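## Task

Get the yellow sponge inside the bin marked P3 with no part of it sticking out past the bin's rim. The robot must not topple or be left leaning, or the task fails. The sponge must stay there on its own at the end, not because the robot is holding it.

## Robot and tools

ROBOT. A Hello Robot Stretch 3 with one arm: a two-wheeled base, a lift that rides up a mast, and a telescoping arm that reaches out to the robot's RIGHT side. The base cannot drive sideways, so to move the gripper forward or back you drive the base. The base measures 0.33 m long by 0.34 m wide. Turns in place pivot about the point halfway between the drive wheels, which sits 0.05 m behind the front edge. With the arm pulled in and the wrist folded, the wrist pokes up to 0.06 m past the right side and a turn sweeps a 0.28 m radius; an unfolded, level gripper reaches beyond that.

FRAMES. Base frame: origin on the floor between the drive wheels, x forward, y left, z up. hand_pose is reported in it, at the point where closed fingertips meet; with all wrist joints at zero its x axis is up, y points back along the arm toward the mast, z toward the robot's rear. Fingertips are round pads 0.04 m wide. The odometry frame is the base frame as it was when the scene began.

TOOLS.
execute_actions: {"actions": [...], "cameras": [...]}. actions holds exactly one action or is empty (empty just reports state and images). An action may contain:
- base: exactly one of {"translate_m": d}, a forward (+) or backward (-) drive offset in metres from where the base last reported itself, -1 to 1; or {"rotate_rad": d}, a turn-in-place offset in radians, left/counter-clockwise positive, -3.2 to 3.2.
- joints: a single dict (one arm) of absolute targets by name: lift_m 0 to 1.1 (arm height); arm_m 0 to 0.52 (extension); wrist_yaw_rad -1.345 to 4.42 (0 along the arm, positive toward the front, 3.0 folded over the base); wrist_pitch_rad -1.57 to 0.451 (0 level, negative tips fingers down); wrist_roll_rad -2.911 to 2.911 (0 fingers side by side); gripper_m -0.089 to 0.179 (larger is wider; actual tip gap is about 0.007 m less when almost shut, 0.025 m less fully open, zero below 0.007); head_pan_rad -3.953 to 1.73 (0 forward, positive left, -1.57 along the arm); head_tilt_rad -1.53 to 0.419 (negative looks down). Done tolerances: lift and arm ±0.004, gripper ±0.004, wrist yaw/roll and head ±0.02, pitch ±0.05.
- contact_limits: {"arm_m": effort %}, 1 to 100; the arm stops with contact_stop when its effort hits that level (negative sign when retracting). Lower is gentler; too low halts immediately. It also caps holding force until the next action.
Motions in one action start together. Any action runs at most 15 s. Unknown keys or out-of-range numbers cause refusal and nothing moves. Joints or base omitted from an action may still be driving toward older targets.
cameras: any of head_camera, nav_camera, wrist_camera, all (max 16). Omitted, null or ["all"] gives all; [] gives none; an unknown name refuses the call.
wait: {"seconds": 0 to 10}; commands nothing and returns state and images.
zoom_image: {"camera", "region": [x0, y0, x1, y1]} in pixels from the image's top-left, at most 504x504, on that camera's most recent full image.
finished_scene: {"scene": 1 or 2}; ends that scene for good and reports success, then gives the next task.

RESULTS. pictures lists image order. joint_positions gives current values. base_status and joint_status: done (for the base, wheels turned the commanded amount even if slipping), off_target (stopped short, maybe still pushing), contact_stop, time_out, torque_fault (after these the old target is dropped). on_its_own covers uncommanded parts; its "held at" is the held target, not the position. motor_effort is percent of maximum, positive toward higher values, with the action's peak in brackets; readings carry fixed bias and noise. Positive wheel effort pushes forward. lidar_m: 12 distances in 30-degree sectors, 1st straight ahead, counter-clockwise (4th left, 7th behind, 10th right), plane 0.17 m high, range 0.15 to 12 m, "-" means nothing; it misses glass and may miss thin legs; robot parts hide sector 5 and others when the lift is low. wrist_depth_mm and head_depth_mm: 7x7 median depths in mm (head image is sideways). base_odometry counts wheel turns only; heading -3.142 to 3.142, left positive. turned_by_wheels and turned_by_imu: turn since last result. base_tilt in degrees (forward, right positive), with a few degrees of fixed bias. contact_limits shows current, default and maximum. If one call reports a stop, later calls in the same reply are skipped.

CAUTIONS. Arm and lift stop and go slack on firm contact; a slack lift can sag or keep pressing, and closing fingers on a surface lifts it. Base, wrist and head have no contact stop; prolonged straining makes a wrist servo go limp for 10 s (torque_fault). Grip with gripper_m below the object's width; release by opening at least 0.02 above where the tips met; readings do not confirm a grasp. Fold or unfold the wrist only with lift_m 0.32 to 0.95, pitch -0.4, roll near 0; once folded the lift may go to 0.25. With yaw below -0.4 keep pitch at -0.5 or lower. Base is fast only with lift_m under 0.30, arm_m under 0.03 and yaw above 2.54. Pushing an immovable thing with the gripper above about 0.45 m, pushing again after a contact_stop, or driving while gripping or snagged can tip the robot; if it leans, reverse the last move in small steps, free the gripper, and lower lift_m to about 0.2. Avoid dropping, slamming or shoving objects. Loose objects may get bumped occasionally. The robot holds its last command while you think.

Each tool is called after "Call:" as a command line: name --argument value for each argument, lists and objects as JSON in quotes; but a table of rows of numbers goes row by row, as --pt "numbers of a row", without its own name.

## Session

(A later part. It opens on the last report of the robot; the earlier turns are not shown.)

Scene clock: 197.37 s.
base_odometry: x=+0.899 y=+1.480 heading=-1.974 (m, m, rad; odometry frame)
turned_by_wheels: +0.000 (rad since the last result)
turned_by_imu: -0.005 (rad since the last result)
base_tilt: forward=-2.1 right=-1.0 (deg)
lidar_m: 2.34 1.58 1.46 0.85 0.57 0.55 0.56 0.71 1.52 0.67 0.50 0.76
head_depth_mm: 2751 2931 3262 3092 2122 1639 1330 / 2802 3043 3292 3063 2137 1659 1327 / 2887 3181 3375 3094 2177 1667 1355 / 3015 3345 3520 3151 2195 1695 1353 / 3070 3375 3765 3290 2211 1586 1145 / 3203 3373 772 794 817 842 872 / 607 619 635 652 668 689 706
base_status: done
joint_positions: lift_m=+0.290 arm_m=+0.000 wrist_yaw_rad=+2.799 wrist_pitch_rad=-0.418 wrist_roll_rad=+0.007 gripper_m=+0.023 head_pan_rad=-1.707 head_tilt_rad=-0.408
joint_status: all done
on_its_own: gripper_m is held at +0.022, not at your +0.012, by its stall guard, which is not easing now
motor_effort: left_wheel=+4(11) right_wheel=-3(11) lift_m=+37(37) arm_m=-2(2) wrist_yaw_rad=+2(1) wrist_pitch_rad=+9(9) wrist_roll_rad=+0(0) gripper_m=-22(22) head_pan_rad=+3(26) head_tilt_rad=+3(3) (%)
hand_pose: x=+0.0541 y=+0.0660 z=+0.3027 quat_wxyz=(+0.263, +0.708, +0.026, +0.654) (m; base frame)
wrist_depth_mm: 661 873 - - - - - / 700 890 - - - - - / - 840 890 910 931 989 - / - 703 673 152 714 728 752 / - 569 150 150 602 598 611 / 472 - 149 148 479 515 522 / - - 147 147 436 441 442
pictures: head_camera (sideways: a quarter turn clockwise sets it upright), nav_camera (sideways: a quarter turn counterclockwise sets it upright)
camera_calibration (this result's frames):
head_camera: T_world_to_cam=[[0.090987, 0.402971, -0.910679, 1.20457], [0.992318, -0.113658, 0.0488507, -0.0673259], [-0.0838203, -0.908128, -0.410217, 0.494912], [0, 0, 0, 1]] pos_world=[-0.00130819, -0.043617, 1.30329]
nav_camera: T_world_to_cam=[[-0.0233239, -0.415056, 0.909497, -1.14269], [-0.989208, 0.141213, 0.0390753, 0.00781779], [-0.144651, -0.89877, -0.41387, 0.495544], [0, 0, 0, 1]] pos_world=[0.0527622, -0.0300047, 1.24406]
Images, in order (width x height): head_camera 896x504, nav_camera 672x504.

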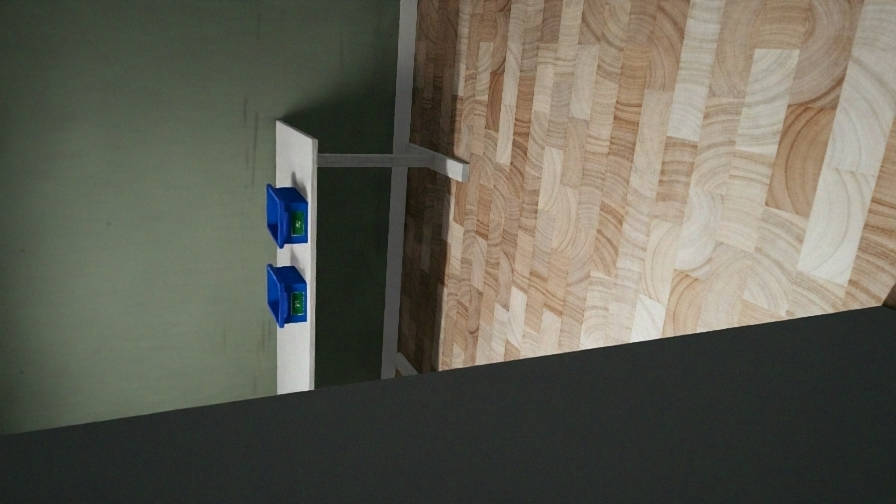

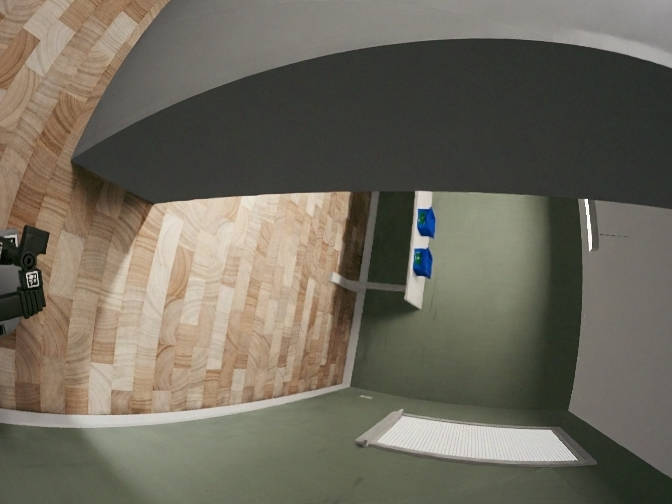

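Call:
execute_actions --actions '[{"base": {"rotate_rad": -1.79}, "joints": {"head_pan_rad": 0.2, "head_tilt_rad": -0.4}}]' --cameras '["head_camera"]'

Scene clock: 227.80 s.
base_odometry: x=+0.899 y=+1.480 heading=+2.520 (m, m, rad; odometry frame)
turned_by_wheels: -1.790 (rad since the last result)
turned_by_imu: -1.803 (rad since the last result)
base_tilt: forward=-2.1 right=-1.2 (deg)
lidar_m: 2.91 0.50 0.50 3.05 1.76 1.47 1.19 0.64 0.55 0.55 0.62 1.01
head_depth_mm: 2757 2959 3167 3045 2128 1630 1329 / 2877 3107 3221 3064 2143 1632 1340 / 2999 3257 3499 3108 2179 1662 1348 / 3176 3469 3736 3136 2212 1625 1283 / 3219 3378 771 809 853 904 962 / 591 614 641 669 698 729 765 / 511 530 549 569 591 615 638
base_status: done
joint_positions: lift_m=+0.290 arm_m=+0.000 wrist_yaw_rad=+2.799 wrist_pitch_rad=-0.418 wrist_roll_rad=+0.007 gripper_m=+0.023 head_pan_rad=+0.193 head_tilt_rad=-0.408
joint_status: all done
on_its_own: gripper_m is held at +0.022, not at your +0.012, by its stall guard, which is not easing now
motor_effort: left_wheel=+5(17) right_wheel=-3(9) lift_m=+37(37) arm_m=-2(2) wrist_yaw_rad=+1(2) wrist_pitch_rad=+9(9) wrist_roll_rad=+0(0) gripper_m=-22(22) head_pan_rad=+2(31) head_tilt_rad=+2(5) (%)
hand_pose: x=+0.0541 y=+0.0660 z=+0.3027 quat_wxyz=(+0.263, +0.708, +0.026, +0.654) (m; base frame)
wrist_depth_mm: - - - - 560 457 473 / - - - - 573 497 523 / - 870 890 919 570 555 584 / - 698 682 152 597 615 655 / - 560 150 150 593 598 626 / 463 - 148 149 475 517 527 / - - 148 148 437 446 453
pictures: head_camera (sideways: a quarter turn clockwise sets it upright)
camera_calibration (this result's frames):
head_camera: T_world_to_cam=[[-0.41051, -0.0440938, -0.910789, 1.20778], [-0.213182, 0.975791, 0.0488447, -0.0599646], [0.886586, 0.214216, -0.409972, 0.488674], [0, 0, 0, 1]] pos_world=[0.04977, 0.00708677, 1.3033]
Images, in order (width x height): head_camera 896x504.

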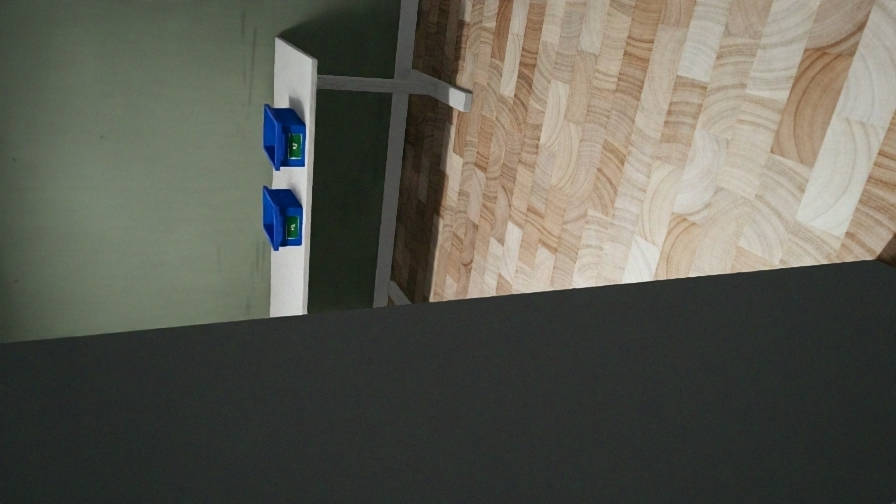

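Call:
execute_actions --actions '[{"base": {"translate_m": 1.0}, "joints": {"head_pan_rad": 0.35, "head_tilt_rad": -0.45}}]' --cameras '["head_camera", "nav_camera"]'

Scene clock: 235.40 s.
base_odometry: x=+0.086 y=+2.062 heading=+2.520 (m, m, rad; odometry frame)
turned_by_wheels: +0.000 (rad since the last result)
turned_by_imu: +0.007 (rad since the last result)
base_tilt: forward=-1.9 right=-1.2 (deg)
lidar_m: 1.91 2.41 2.83 1.11 0.32 0.38 1.62 0.90 0.76 0.76 0.86 1.41
head_depth_mm: 1999 2130 1768 2524 2015 1580 1297 / 2097 2266 1931 2663 2030 1595 1302 / 2219 2391 1996 2764 2064 1597 1309 / 2355 2605 2612 2905 2093 1621 1315 / 2550 2788 2583 2718 2117 1623 1331 / 2699 3037 3366 3014 2126 1639 1337 / 2942 3310 3638 3055 2177 1658 1342
base_status: done
joint_positions: lift_m=+0.290 arm_m=+0.000 wrist_yaw_rad=+2.799 wrist_pitch_rad=-0.418 wrist_roll_rad=+0.007 gripper_m=+0.023 head_pan_rad=+0.343 head_tilt_rad=-0.445
joint_status: all done
on_its_own: gripper_m is held at +0.022, not at your +0.012, by its stall guard, which is not easing now
motor_effort: left_wheel=+3(15) right_wheel=-2(7) lift_m=+37(37) arm_m=-2(2) wrist_yaw_rad=+2(2) wrist_pitch_rad=+9(9) wrist_roll_rad=+0(0) gripper_m=-22(23) head_pan_rad=+3(14) head_tilt_rad=-2(7) (%)
hand_pose: x=+0.0541 y=+0.0660 z=+0.3027 quat_wxyz=(+0.263, +0.708, +0.026, +0.654) (m; base frame)
wrist_depth_mm: 938 975 - - - - - / 929 976 - - - - - / - 751 898 906 941 943 - / - 645 672 152 718 748 739 / - 577 150 150 605 591 616 / 362 - 149 148 468 513 521 / - - 148 148 438 448 451
pictures: head_camera (sideways: a quarter turn clockwise sets it upright), nav_camera (sideways: a quarter turn counterclockwise sets it upright)
camera_calibration (this result's frames):
head_camera: T_world_to_cam=[[-0.431015, -0.116349, -0.894812, 1.18706], [-0.355055, 0.933527, 0.0496409, -0.0601333], [0.829555, 0.339103, -0.443674, 0.532878], [0, 0, 0, 1]] pos_world=[0.0482378, 0.0135482, 1.3016]
nav_camera: T_world_to_cam=[[0.410491, 0.181945, 0.893528, -1.12451], [0.332255, -0.942373, 0.0392514, -0.000470526], [0.849178, 0.280767, -0.447288, 0.532967], [0, 0, 0, 1]] pos_world=[0.00917201, 0.0545153, 1.24319]
Images, in order (width x height): head_camera 896x504, nav_camera 672x504.

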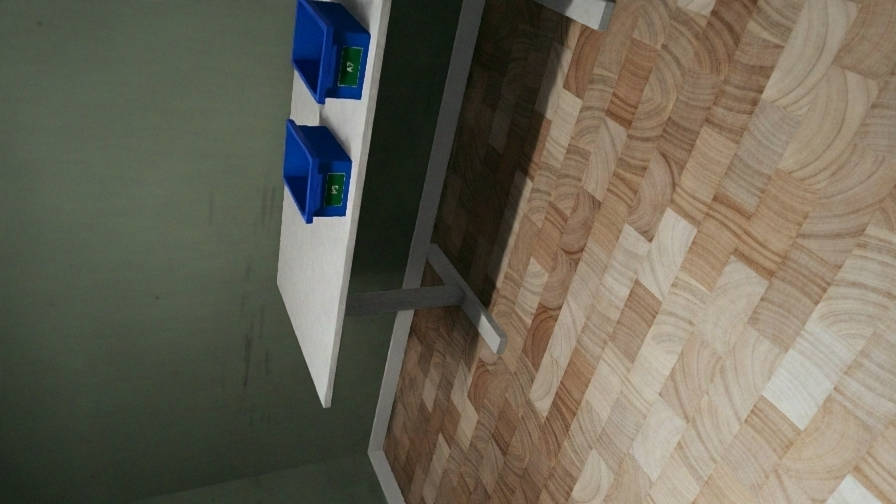

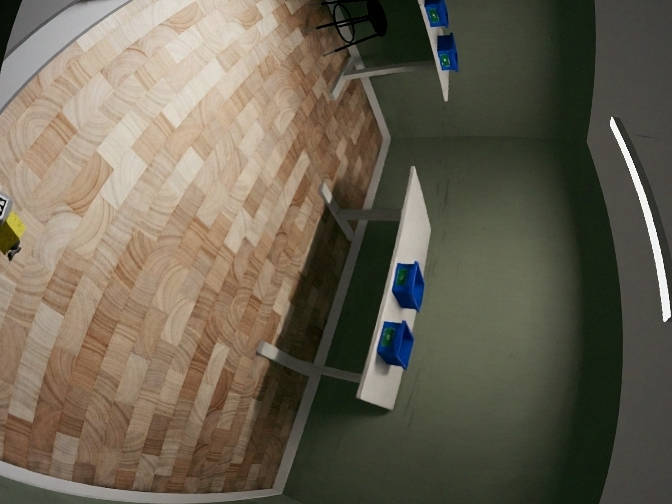

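Call:
zoom_image --camera "head_camera" --region '[270, 110, 390, 230]'

Region (270, 110, 390, 230) of head_camera's 896x504 image, scaled by 4.200, with more detail than that image has.

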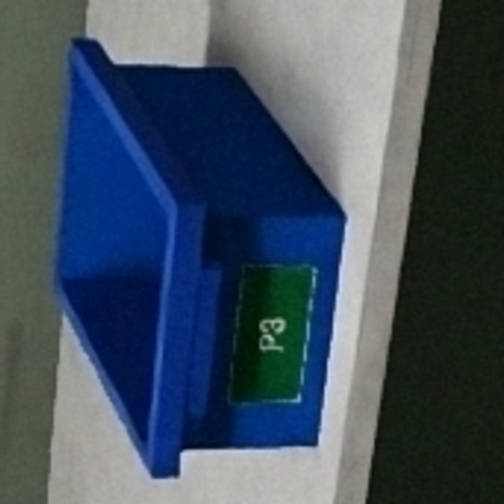

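Call:
execute_actions --actions '[{"base": {"translate_m": 1.0}, "joints": {"head_pan_rad": 0.45, "head_tilt_rad": -0.55}}]' --cameras '["head_camera", "nav_camera"]'

Scene clock: 288.47 s.
base_odometry: x=-0.727 y=+2.645 heading=+2.520 (m, m, rad; odometry frame)
turned_by_wheels: +0.000 (rad since the last result)
turned_by_imu: +0.006 (rad since the last result)
base_tilt: forward=-2.1 right=-0.9 (deg)
lidar_m: 0.91 1.53 2.36 2.15 1.50 1.63 1.22 1.16 0.97 0.97 1.10 1.36
head_depth_mm: 1181 1284 1369 965 749 1448 1223 / 1259 1375 1435 919 803 1463 1229 / 1358 1490 1535 1039 1661 1482 1231 / 1463 1626 1572 968 1785 1492 1245 / 1588 1788 1598 1001 1865 1500 1249 / 1740 1966 1635 1223 1878 1514 1262 / 1916 2220 2315 2258 1908 1530 1265
base_status: done
joint_positions: lift_m=+0.290 arm_m=+0.000 wrist_yaw_rad=+2.799 wrist_pitch_rad=-0.418 wrist_roll_rad=+0.007 gripper_m=+0.023 head_pan_rad=+0.443 head_tilt_rad=-0.544
joint_status: all done
on_its_own: gripper_m is held at +0.022, not at your +0.012, by its stall guard, which is not easing now
motor_effort: left_wheel=+2(14) right_wheel=-1(7) lift_m=+37(37) arm_m=-2(2) wrist_yaw_rad=+2(1) wrist_pitch_rad=+9(9) wrist_roll_rad=+0(0) gripper_m=-23(22) head_pan_rad=+4(12) head_tilt_rad=-2(9) (%)
hand_pose: x=+0.0541 y=+0.0660 z=+0.3027 quat_wxyz=(+0.263, +0.708, +0.026, +0.654) (m; base frame)
wrist_depth_mm: - - - - - - - / - - - - - - - / - 851 854 917 946 965 - / - 694 677 152 699 738 766 / - 573 151 150 602 603 610 / 467 - 149 149 478 518 526 / - - 147 148 441 447 451
pictures: head_camera (sideways: a quarter turn clockwise sets it upright), nav_camera (sideways: a quarter turn counterclockwise sets it upright)
camera_calibration (this result's frames):
head_camera: T_world_to_cam=[[-0.49494, -0.195627, -0.846619, 1.12459], [-0.441923, 0.895579, 0.0514109, -0.0619012], [0.748157, 0.399586, -0.52971, 0.645321], [0, 0, 0, 1]] pos_world=[0.0464501, 0.0175781, 1.29712]
nav_camera: T_world_to_cam=[[0.467847, 0.258788, 0.845073, -1.06166], [0.428138, -0.902851, 0.0394573, -0.00131842], [0.773186, 0.343348, -0.533193, 0.645208], [0, 0, 0, 1]] pos_world=[-0.00160655, 0.0520243, 1.24125]
Images, in order (width x height): head_camera 896x504, nav_camera 672x504.

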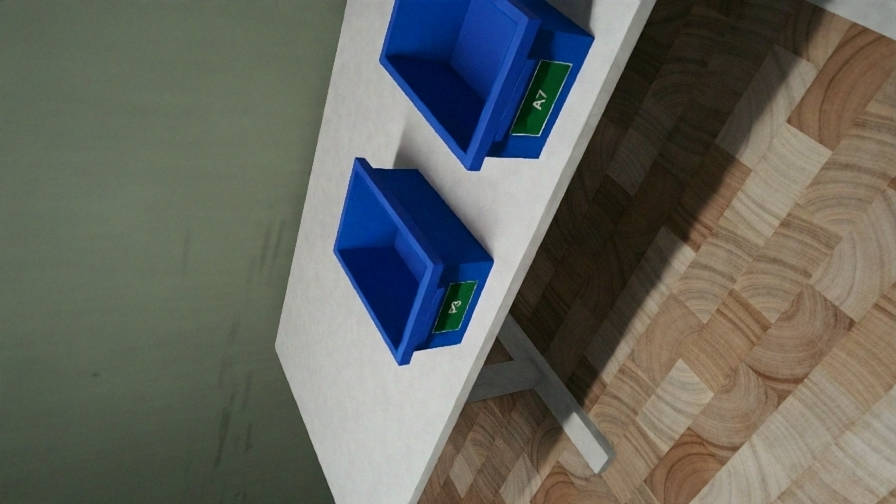

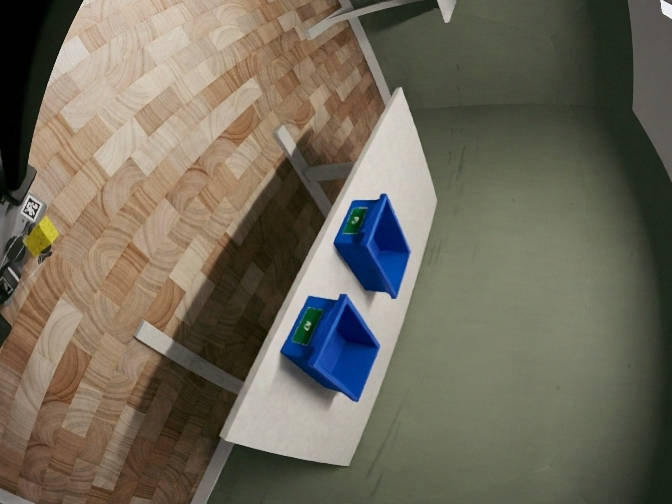

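Call:
zoom_image --camera "head_camera" --region '[310, 140, 550, 380]'

Region (310, 140, 550, 380) of head_camera's 896x504 image, scaled by 2.100, with more detail than that image has.

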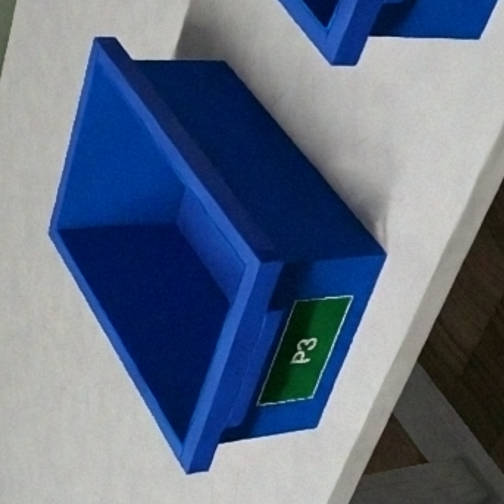

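Call:
execute_actions --actions '[{"base": {"rotate_rad": 1.11}, "joints": {"lift_m": 0.45, "head_pan_rad": -0.62, "head_tilt_rad": -0.55}}]' --cameras '["head_camera"]'

Scene clock: 300.77 s.
base_odometry: x=-0.727 y=+2.645 heading=-2.654 (m, m, rad; odometry frame)
turned_by_wheels: +1.110 (rad since the last result)
turned_by_imu: +1.117 (rad since the last result)
base_tilt: forward=-2.0 right=-1.1 (deg)
lidar_m: 2.36 2.53 1.50 1.22 1.89 1.11 0.98 0.98 1.14 1.36 0.91 1.58
head_depth_mm: 1202 1318 1403 953 756 1452 1227 / 1303 1434 1478 972 830 1462 1234 / 1411 1543 1551 998 1720 1480 1240 / 1524 1714 1571 970 1829 1488 1245 / 1687 1893 1603 1094 1871 1508 1252 / 1865 2122 1641 1851 1838 1515 1265 / 2074 2427 2587 2435 1898 1515 1268
base_status: done
joint_positions: lift_m=+0.450 arm_m=+0.000 wrist_yaw_rad=+2.799 wrist_pitch_rad=-0.418 wrist_roll_rad=+0.007 gripper_m=+0.023 head_pan_rad=-0.613 head_tilt_rad=-0.544
joint_status: all done
on_its_own: gripper_m is held at +0.022, not at your +0.012, by its stall guard, which is not easing now
motor_effort: left_wheel=-4(14) right_wheel=+4(11) lift_m=+45(54) arm_m=-2(2) wrist_yaw_rad=+1(1) wrist_pitch_rad=+9(9) wrist_roll_rad=+0(0) gripper_m=-22(22) head_pan_rad=-3(29) head_tilt_rad=-2(2) (%)
hand_pose: x=+0.0541 y=+0.0661 z=+0.4626 quat_wxyz=(+0.263, +0.708, +0.026, +0.654) (m; base frame)
wrist_depth_mm: - - - - - - - / - - - - - - - / - - - - - - - / - 950 908 152 - - - / - 794 150 150 822 827 828 / 634 - 149 148 659 698 724 / 576 - 570 147 607 614 613
pictures: head_camera (sideways: a quarter turn clockwise sets it upright)
camera_calibration (this result's frames):
head_camera: T_world_to_cam=[[-0.41407, 0.334404, -0.846593, 1.12407], [0.561737, 0.825717, 0.0514117, -0.0680246], [0.716239, -0.454274, -0.529751, 0.645569], [0, 0, 0, 1]] pos_world=[0.0412724, -0.0264577, 1.29712]
Images, in order (width x height): head_camera 896x504.

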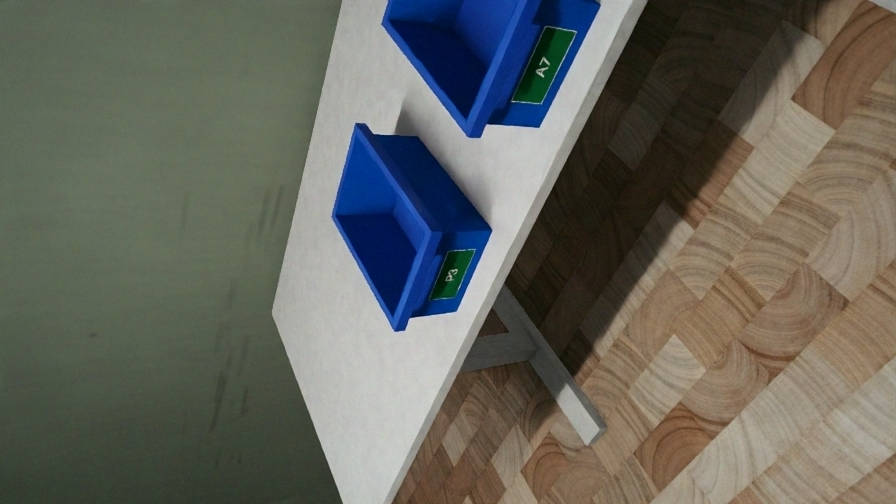

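Call:
execute_actions --actions '[{"base": {"translate_m": 0.78}, "joints": {"lift_m": 1.02, "arm_m": 0.24, "wrist_yaw_rad": 1.86, "wrist_pitch_rad": -1.3, "head_pan_rad": -1.3, "head_tilt_rad": -0.8}}]'

Scene clock: 317.23 s.
base_odometry: x=-1.416 y=+2.279 heading=-2.654 (m, m, rad; odometry frame)
turned_by_wheels: +0.000 (rad since the last result)
turned_by_imu: +0.002 (rad since the last result)
base_tilt: forward=-2.2 right=-1.0 (deg)
lidar_m: 1.60 1.52 1.75 1.41 1.59 1.97 1.73 1.73 0.98 1.17 1.17 0.89
head_depth_mm: 979 1121 - 658 646 1266 1114 / 998 1125 797 493 649 1277 1118 / 1006 1137 867 734 664 1285 1127 / 1007 1137 963 776 686 1292 1132 / 1010 1141 977 788 690 1306 1141 / 1019 1149 987 795 695 1309 1143 / 1020 1164 995 798 704 1285 1153
base_status: done
joint_positions: lift_m=+1.020 arm_m=+0.240 wrist_yaw_rad=+1.861 wrist_pitch_rad=-1.300 wrist_roll_rad=+0.007 gripper_m=+0.023 head_pan_rad=-1.293 head_tilt_rad=-0.790
joint_status: all done
on_its_own: gripper_m is held at +0.022, not at your +0.012, by its stall guard, which is not easing now
motor_effort: left_wheel=-5(6) right_wheel=+4(11) lift_m=+47(41) arm_m=+3(3) wrist_yaw_rad=-1(0) wrist_pitch_rad=+0(8) wrist_roll_rad=+0(0) gripper_m=-22(22) head_pan_rad=-2(29) head_tilt_rad=-3(17) (%)
hand_pose: x=+0.0221 y=-0.3719 z=+0.9052 quat_wxyz=(+0.680, +0.707, +0.005, +0.193) (m; base frame)
wrist_depth_mm: - - - - 366 366 369 / - - - - 359 361 362 / - - - 355 352 357 357 / - - 152 151 233 235 354 / - - 150 150 349 344 345 / - - 150 148 227 340 343 / - - - 148 338 341 338
pictures: head_camera (sideways: a quarter turn clockwise sets it upright), nav_camera (sideways: a quarter turn counterclockwise sets it upright), wrist_camera
camera_calibration (this result's frames):
head_camera: T_world_to_cam=[[-0.16371, 0.703467, -0.691616, 0.920529], [0.959648, 0.276046, 0.0536212, -0.0733116], [0.228639, -0.654929, -0.720272, 0.89638], [0, 0, 0, 1]] pos_world=[0.0161063, -0.0402598, 1.28622]
nav_camera: T_world_to_cam=[[0.230343, -0.686698, 0.689484, -0.857406], [-0.958352, -0.283009, 0.0383013, 0.00865659], [0.168829, -0.669591, -0.723288, 0.896174], [0, 0, 0, 1]] pos_world=[0.0544938, 0.0137409, 1.23903]
wrist_camera: T_world_to_cam=[[0.318913, -0.947731, 0.0100225, -0.373618], [-0.945578, -0.318874, -0.0648134, -0.00874073], [0.0646216, 0.0111928, -0.997847, 1.07571], [0, 0, 0, 1]] pos_world=[0.0413724, -0.368917, 1.07658]
Images, in order (width x height): head_camera 896x504, nav_camera 672x504, wrist_camera 644x364.

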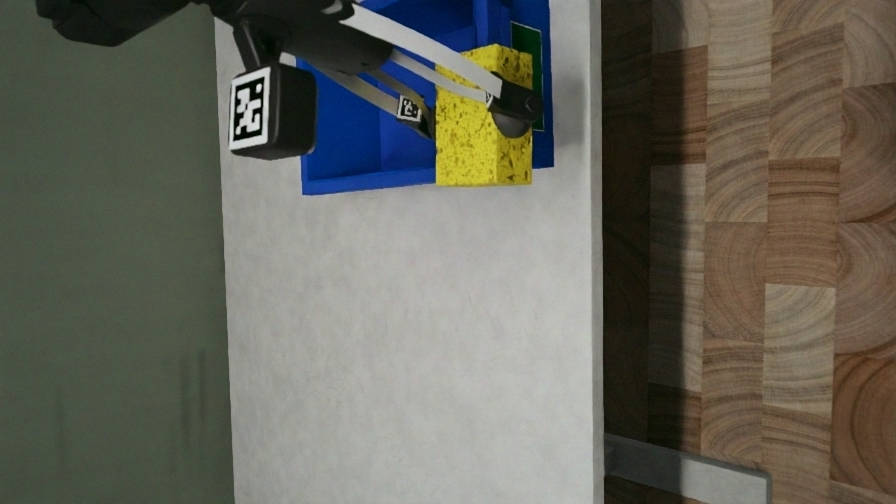

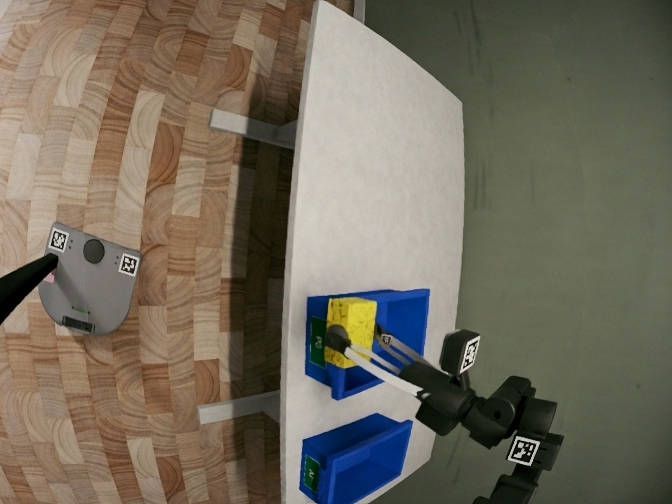

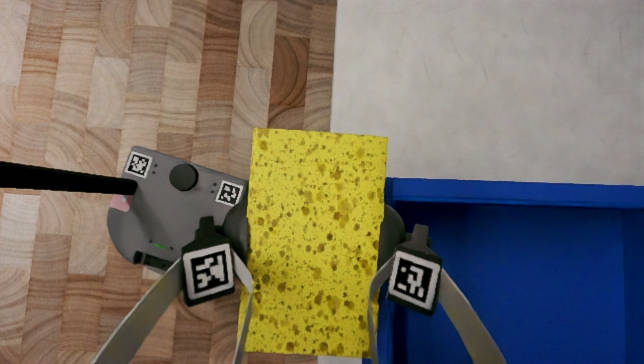

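Call:
execute_actions --actions '[{"joints": {"arm_m": 0.445}}]' --cameras '["head_camera", "wrist_camera"]'

Scene clock: 327.47 s.
base_odometry: x=-1.416 y=+2.279 heading=-2.654 (m, m, rad; odometry frame)
turned_by_wheels: +0.000 (rad since the last result)
turned_by_imu: -0.002 (rad since the last result)
base_tilt: forward=-2.2 right=-1.1 (deg)
lidar_m: 1.59 1.52 1.76 1.41 1.59 1.98 1.73 1.73 0.98 1.17 1.17 0.89
head_depth_mm: 994 - 752 708 645 1260 1114 / 995 1126 628 761 645 1273 1120 / 1001 1138 870 745 666 1285 1122 / 1009 1138 966 779 688 1288 1136 / 1011 1138 977 784 691 1299 1141 / 1019 1148 986 792 697 1313 1148 / 1017 1160 993 803 702 1276 1153
base_status: not commanded
joint_positions: lift_m=+1.020 arm_m=+0.445 wrist_yaw_rad=+1.860 wrist_pitch_rad=-1.300 wrist_roll_rad=+0.007 gripper_m=+0.023 head_pan_rad=-1.293 head_tilt_rad=-0.790
joint_status: all done
on_its_own: gripper_m is held at +0.022, not at your +0.012, by its stall guard, which is not easing now
motor_effort: left_wheel=-5(5) right_wheel=+5(3) lift_m=+46(46) arm_m=+3(3) wrist_yaw_rad=-1(1) wrist_pitch_rad=+0(0) wrist_roll_rad=+0(0) gripper_m=-22(22) head_pan_rad=-2(2) head_tilt_rad=-5(4) (%)
hand_pose: x=+0.0221 y=-0.5769 z=+0.9052 quat_wxyz=(+0.680, +0.707, +0.005, +0.193) (m; base frame)
wrist_depth_mm: - - 360 359 359 366 367 / - 355 358 359 359 355 362 / - 244 248 236 260 260 361 / - 262 346 151 352 281 352 / - 266 150 149 320 278 349 / - 248 149 149 302 252 344 / - 240 235 148 274 236 344
pictures: head_camera (sideways: a quarter turn clockwise sets it upright), wrist_camera
camera_calibration (this result's frames):
head_camera: T_world_to_cam=[[-0.163675, 0.703508, -0.691582, 0.920485], [0.959665, 0.275984, 0.0536214, -0.0733118], [0.228589, -0.654911, -0.720304, 0.896422], [0, 0, 0, 1]] pos_world=[0.0161036, -0.0402597, 1.28622]
wrist_camera: T_world_to_cam=[[0.318724, -0.947795, 0.0100224, -0.567946], [-0.945642, -0.318685, -0.0648091, -0.0740053], [0.0646197, 0.0111786, -0.997847, 1.078], [0, 0, 0, 1]] pos_world=[0.0413752, -0.573931, 1.07658]
Images, in order (width x height): head_camera 896x504, wrist_camera 644x364.

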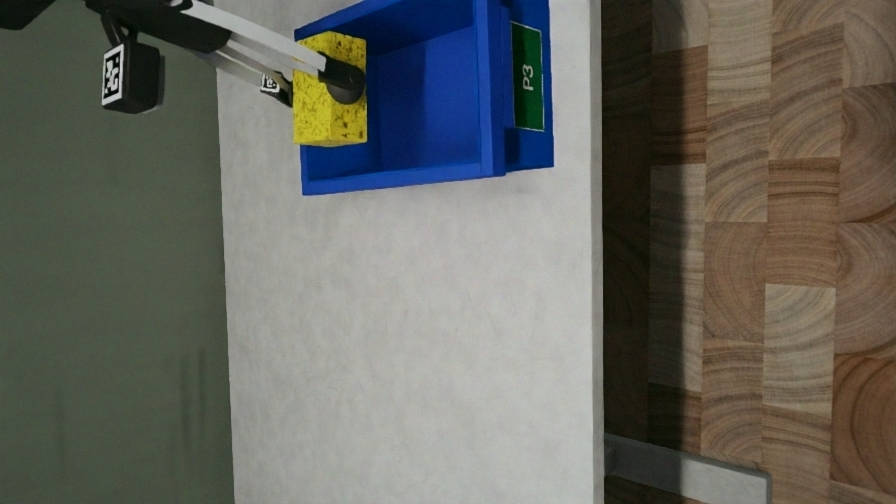

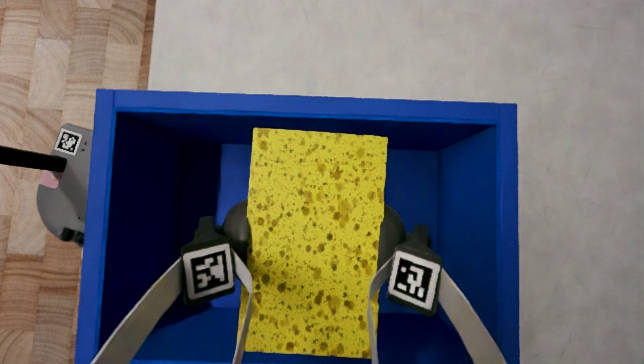

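Call:
execute_actions --actions '[{"joints": {"lift_m": 0.876}}]' --cameras '["wrist_camera"]'

Scene clock: 335.17 s.
base_odometry: x=-1.416 y=+2.279 heading=-2.654 (m, m, rad; odometry frame)
turned_by_wheels: +0.000 (rad since the last result)
turned_by_imu: -0.001 (rad since the last result)
base_tilt: forward=-2.1 right=-1.0 (deg)
lidar_m: 1.60 1.53 1.76 1.40 1.59 1.97 1.73 1.73 0.98 1.17 1.17 0.89
head_depth_mm: 997 1100 749 703 647 1269 1115 / 1003 1126 820 713 646 1281 1124 / 1007 1129 873 737 665 1286 1122 / 1007 1139 964 779 683 1287 1133 / 1013 1137 971 786 691 1295 1140 / 1014 1143 987 792 694 1314 1148 / 1019 1152 997 802 703 1292 1148
base_status: not commanded
joint_positions: lift_m=+0.876 arm_m=+0.445 wrist_yaw_rad=+1.860 wrist_pitch_rad=-1.300 wrist_roll_rad=+0.007 gripper_m=+0.023 head_pan_rad=-1.293 head_tilt_rad=-0.790
joint_status: all done
on_its_own: gripper_m is held at +0.022, not at your +0.012, by its stall guard, which is not easing now
motor_effort: left_wheel=-5(5) right_wheel=+4(4) lift_m=+37(41) arm_m=+3(3) wrist_yaw_rad=+0(0) wrist_pitch_rad=+0(0) wrist_roll_rad=+0(0) gripper_m=-21(22) head_pan_rad=-2(2) head_tilt_rad=-3(3) (%)
hand_pose: x=+0.0221 y=-0.5769 z=+0.7615 quat_wxyz=(+0.680, +0.707, +0.005, +0.193) (m; base frame)
wrist_depth_mm: 120 118 117 115 113 111 109 / 172 168 165 162 158 154 141 / 187 206 207 205 207 205 149 / 188 202 202 151 206 205 148 / 190 201 150 150 203 203 147 / 192 199 148 149 200 202 146 / 191 196 196 147 198 199 146
pictures: wrist_camera
camera_calibration (this result's frames):
wrist_camera: T_world_to_cam=[[0.318723, -0.947795, 0.0100223, -0.566506], [-0.945643, -0.318685, -0.0648068, -0.0833221], [0.0646175, 0.0111779, -0.997848, 0.934591], [0, 0, 0, 1]] pos_world=[0.041375, -0.573932, 0.932857]
Images, in order (width x height): wrist_camera 644x364.

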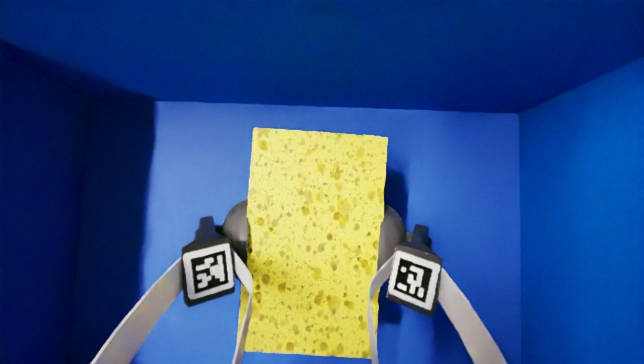

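Call:
execute_actions --actions '[{"joints": {"lift_m": 0.872, "gripper_m": 0.11}}]' --cameras '["wrist_camera"]'

Call:
execute_actions --actions '[{"joints": {"lift_m": 1.0}}]' --cameras '["head_camera", "wrist_camera"]'

Scene clock: 338.63 s.
base_odometry: x=-1.416 y=+2.279 heading=-2.654 (m, m, rad; odometry frame)
turned_by_wheels: +0.000 (rad since the last result)
turned_by_imu: -0.001 (rad since the last result)
base_tilt: forward=-1.9 right=-1.0 (deg)
lidar_m: 1.60 1.53 1.76 1.41 1.59 1.98 1.73 1.73 0.98 1.17 1.17 0.89
head_depth_mm: 999 1098 746 703 645 1262 1114 / 999 1127 829 717 644 1271 1118 / 1007 1131 871 734 664 1279 1129 / 1004 1134 967 779 685 1298 1135 / 1006 1142 974 788 689 1295 1141 / 1014 1153 984 795 697 1314 1147 / 1021 1158 995 799 702 1287 1151
base_status: not commanded
joint_positions: lift_m=+0.872 arm_m=+0.445 wrist_yaw_rad=+1.860 wrist_pitch_rad=-1.300 wrist_roll_rad=+0.007 gripper_m=+0.110 head_pan_rad=-1.293 head_tilt_rad=-0.790
joint_status: all done
motor_effort: left_wheel=-5(5) right_wheel=+5(5) lift_m=+36(31) arm_m=+3(3) wrist_yaw_rad=+0(0) wrist_pitch_rad=+0(0) wrist_roll_rad=+0(0) gripper_m=+1(94) head_pan_rad=-3(3) head_tilt_rad=-2(3) (%)
hand_pose: x=+0.0221 y=-0.5769 z=+0.7575 quat_wxyz=(+0.680, +0.707, +0.005, +0.193) (m; base frame)
wrist_depth_mm: 120 119 117 115 113 111 109 / 172 168 164 161 157 153 141 / 187 202 202 202 204 203 150 / 189 199 198 156 200 201 148 / 190 197 197 154 199 198 148 / 186 - 194 153 197 195 146 / - 193 194 152 193 195 146
pictures: wrist_camera
camera_calibration (this result's frames):
wrist_camera: T_world_to_cam=[[0.318723, -0.947795, 0.0100222, -0.566466], [-0.945643, -0.318685, -0.0648065, -0.0835811], [0.0646172, 0.0111779, -0.997848, 0.930605], [0, 0, 0, 1]] pos_world=[0.041375, -0.573932, 0.928862]
Images, in order (width x height): wrist_camera 644x364.

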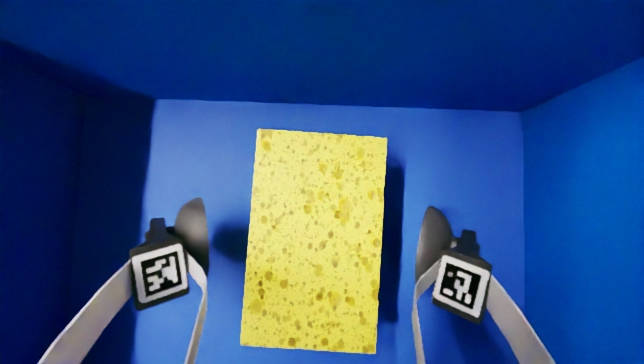

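Scene clock: 340.63 s.
base_odometry: x=-1.416 y=+2.279 heading=-2.654 (m, m, rad; odometry frame)
turned_by_wheels: +0.000 (rad since the last result)
turned_by_imu: -0.001 (rad since the last result)
base_tilt: forward=-2.1 right=-1.0 (deg)
lidar_m: 1.60 1.53 1.75 1.41 1.59 1.97 1.73 1.73 0.98 1.17 1.17 0.89
head_depth_mm: 1015 - 785 706 645 1263 1112 / 1002 1133 817 716 646 1272 1120 / 1005 1127 868 735 667 1283 1127 / 1004 1134 963 780 684 1290 1131 / 1011 1140 975 786 689 1295 1141 / 1015 1144 986 797 695 1307 1146 / 1020 1158 1000 803 701 1293 1159
base_status: not commanded
joint_positions: lift_m=+1.000 arm_m=+0.445 wrist_yaw_rad=+1.860 wrist_pitch_rad=-1.300 wrist_roll_rad=+0.007 gripper_m=+0.110 head_pan_rad=-1.293 head_tilt_rad=-0.790
joint_status: all done
motor_effort: left_wheel=-5(5) right_wheel=+4(5) lift_m=+46(46) arm_m=+3(3) wrist_yaw_rad=+0(0) wrist_pitch_rad=+0(0) wrist_roll_rad=+0(0) gripper_m=+0(0) head_pan_rad=-1(2) head_tilt_rad=-5(4) (%)
hand_pose: x=+0.0221 y=-0.5769 z=+0.8852 quat_wxyz=(+0.680, +0.707, +0.005, +0.193) (m; base frame)
wrist_depth_mm: - - 341 344 338 341 346 / - 337 337 336 338 339 338 / - 246 284 272 260 223 337 / 211 264 327 283 330 238 333 / - 249 323 280 321 234 329 / - - 319 320 319 213 326 / - 240 264 268 271 240 319
pictures: head_camera (sideways: a quarter turn clockwise sets it upright), wrist_camera
camera_calibration (this result's frames):
head_camera: T_world_to_cam=[[-0.163676, 0.703509, -0.691582, 0.920485], [0.959665, 0.275984, 0.0536214, -0.0733118], [0.228589, -0.654911, -0.720305, 0.896422], [0, 0, 0, 1]] pos_world=[0.0161036, -0.0402597, 1.28622]
wrist_camera: T_world_to_cam=[[0.318723, -0.947795, 0.0100223, -0.567747], [-0.945643, -0.318685, -0.0648064, -0.0753052], [0.0646171, 0.0111778, -0.997848, 1.05804], [0, 0, 0, 1]] pos_world=[0.041375, -0.573933, 1.05657]
Images, in order (width x height): head_camera 896x504, wrist_camera 644x364.

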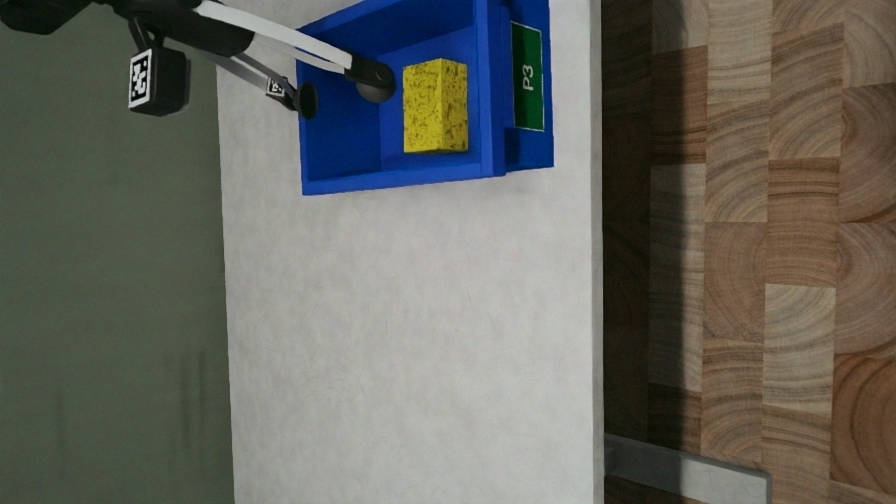

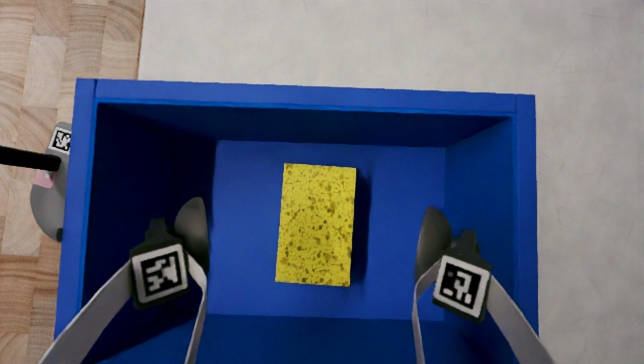

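The sponge is resting flat inside bin P3 and the gripper is clear of it, so I'm ending scene 1.

Call:
finished_scene --scene 1

The scene is finished: the task was done.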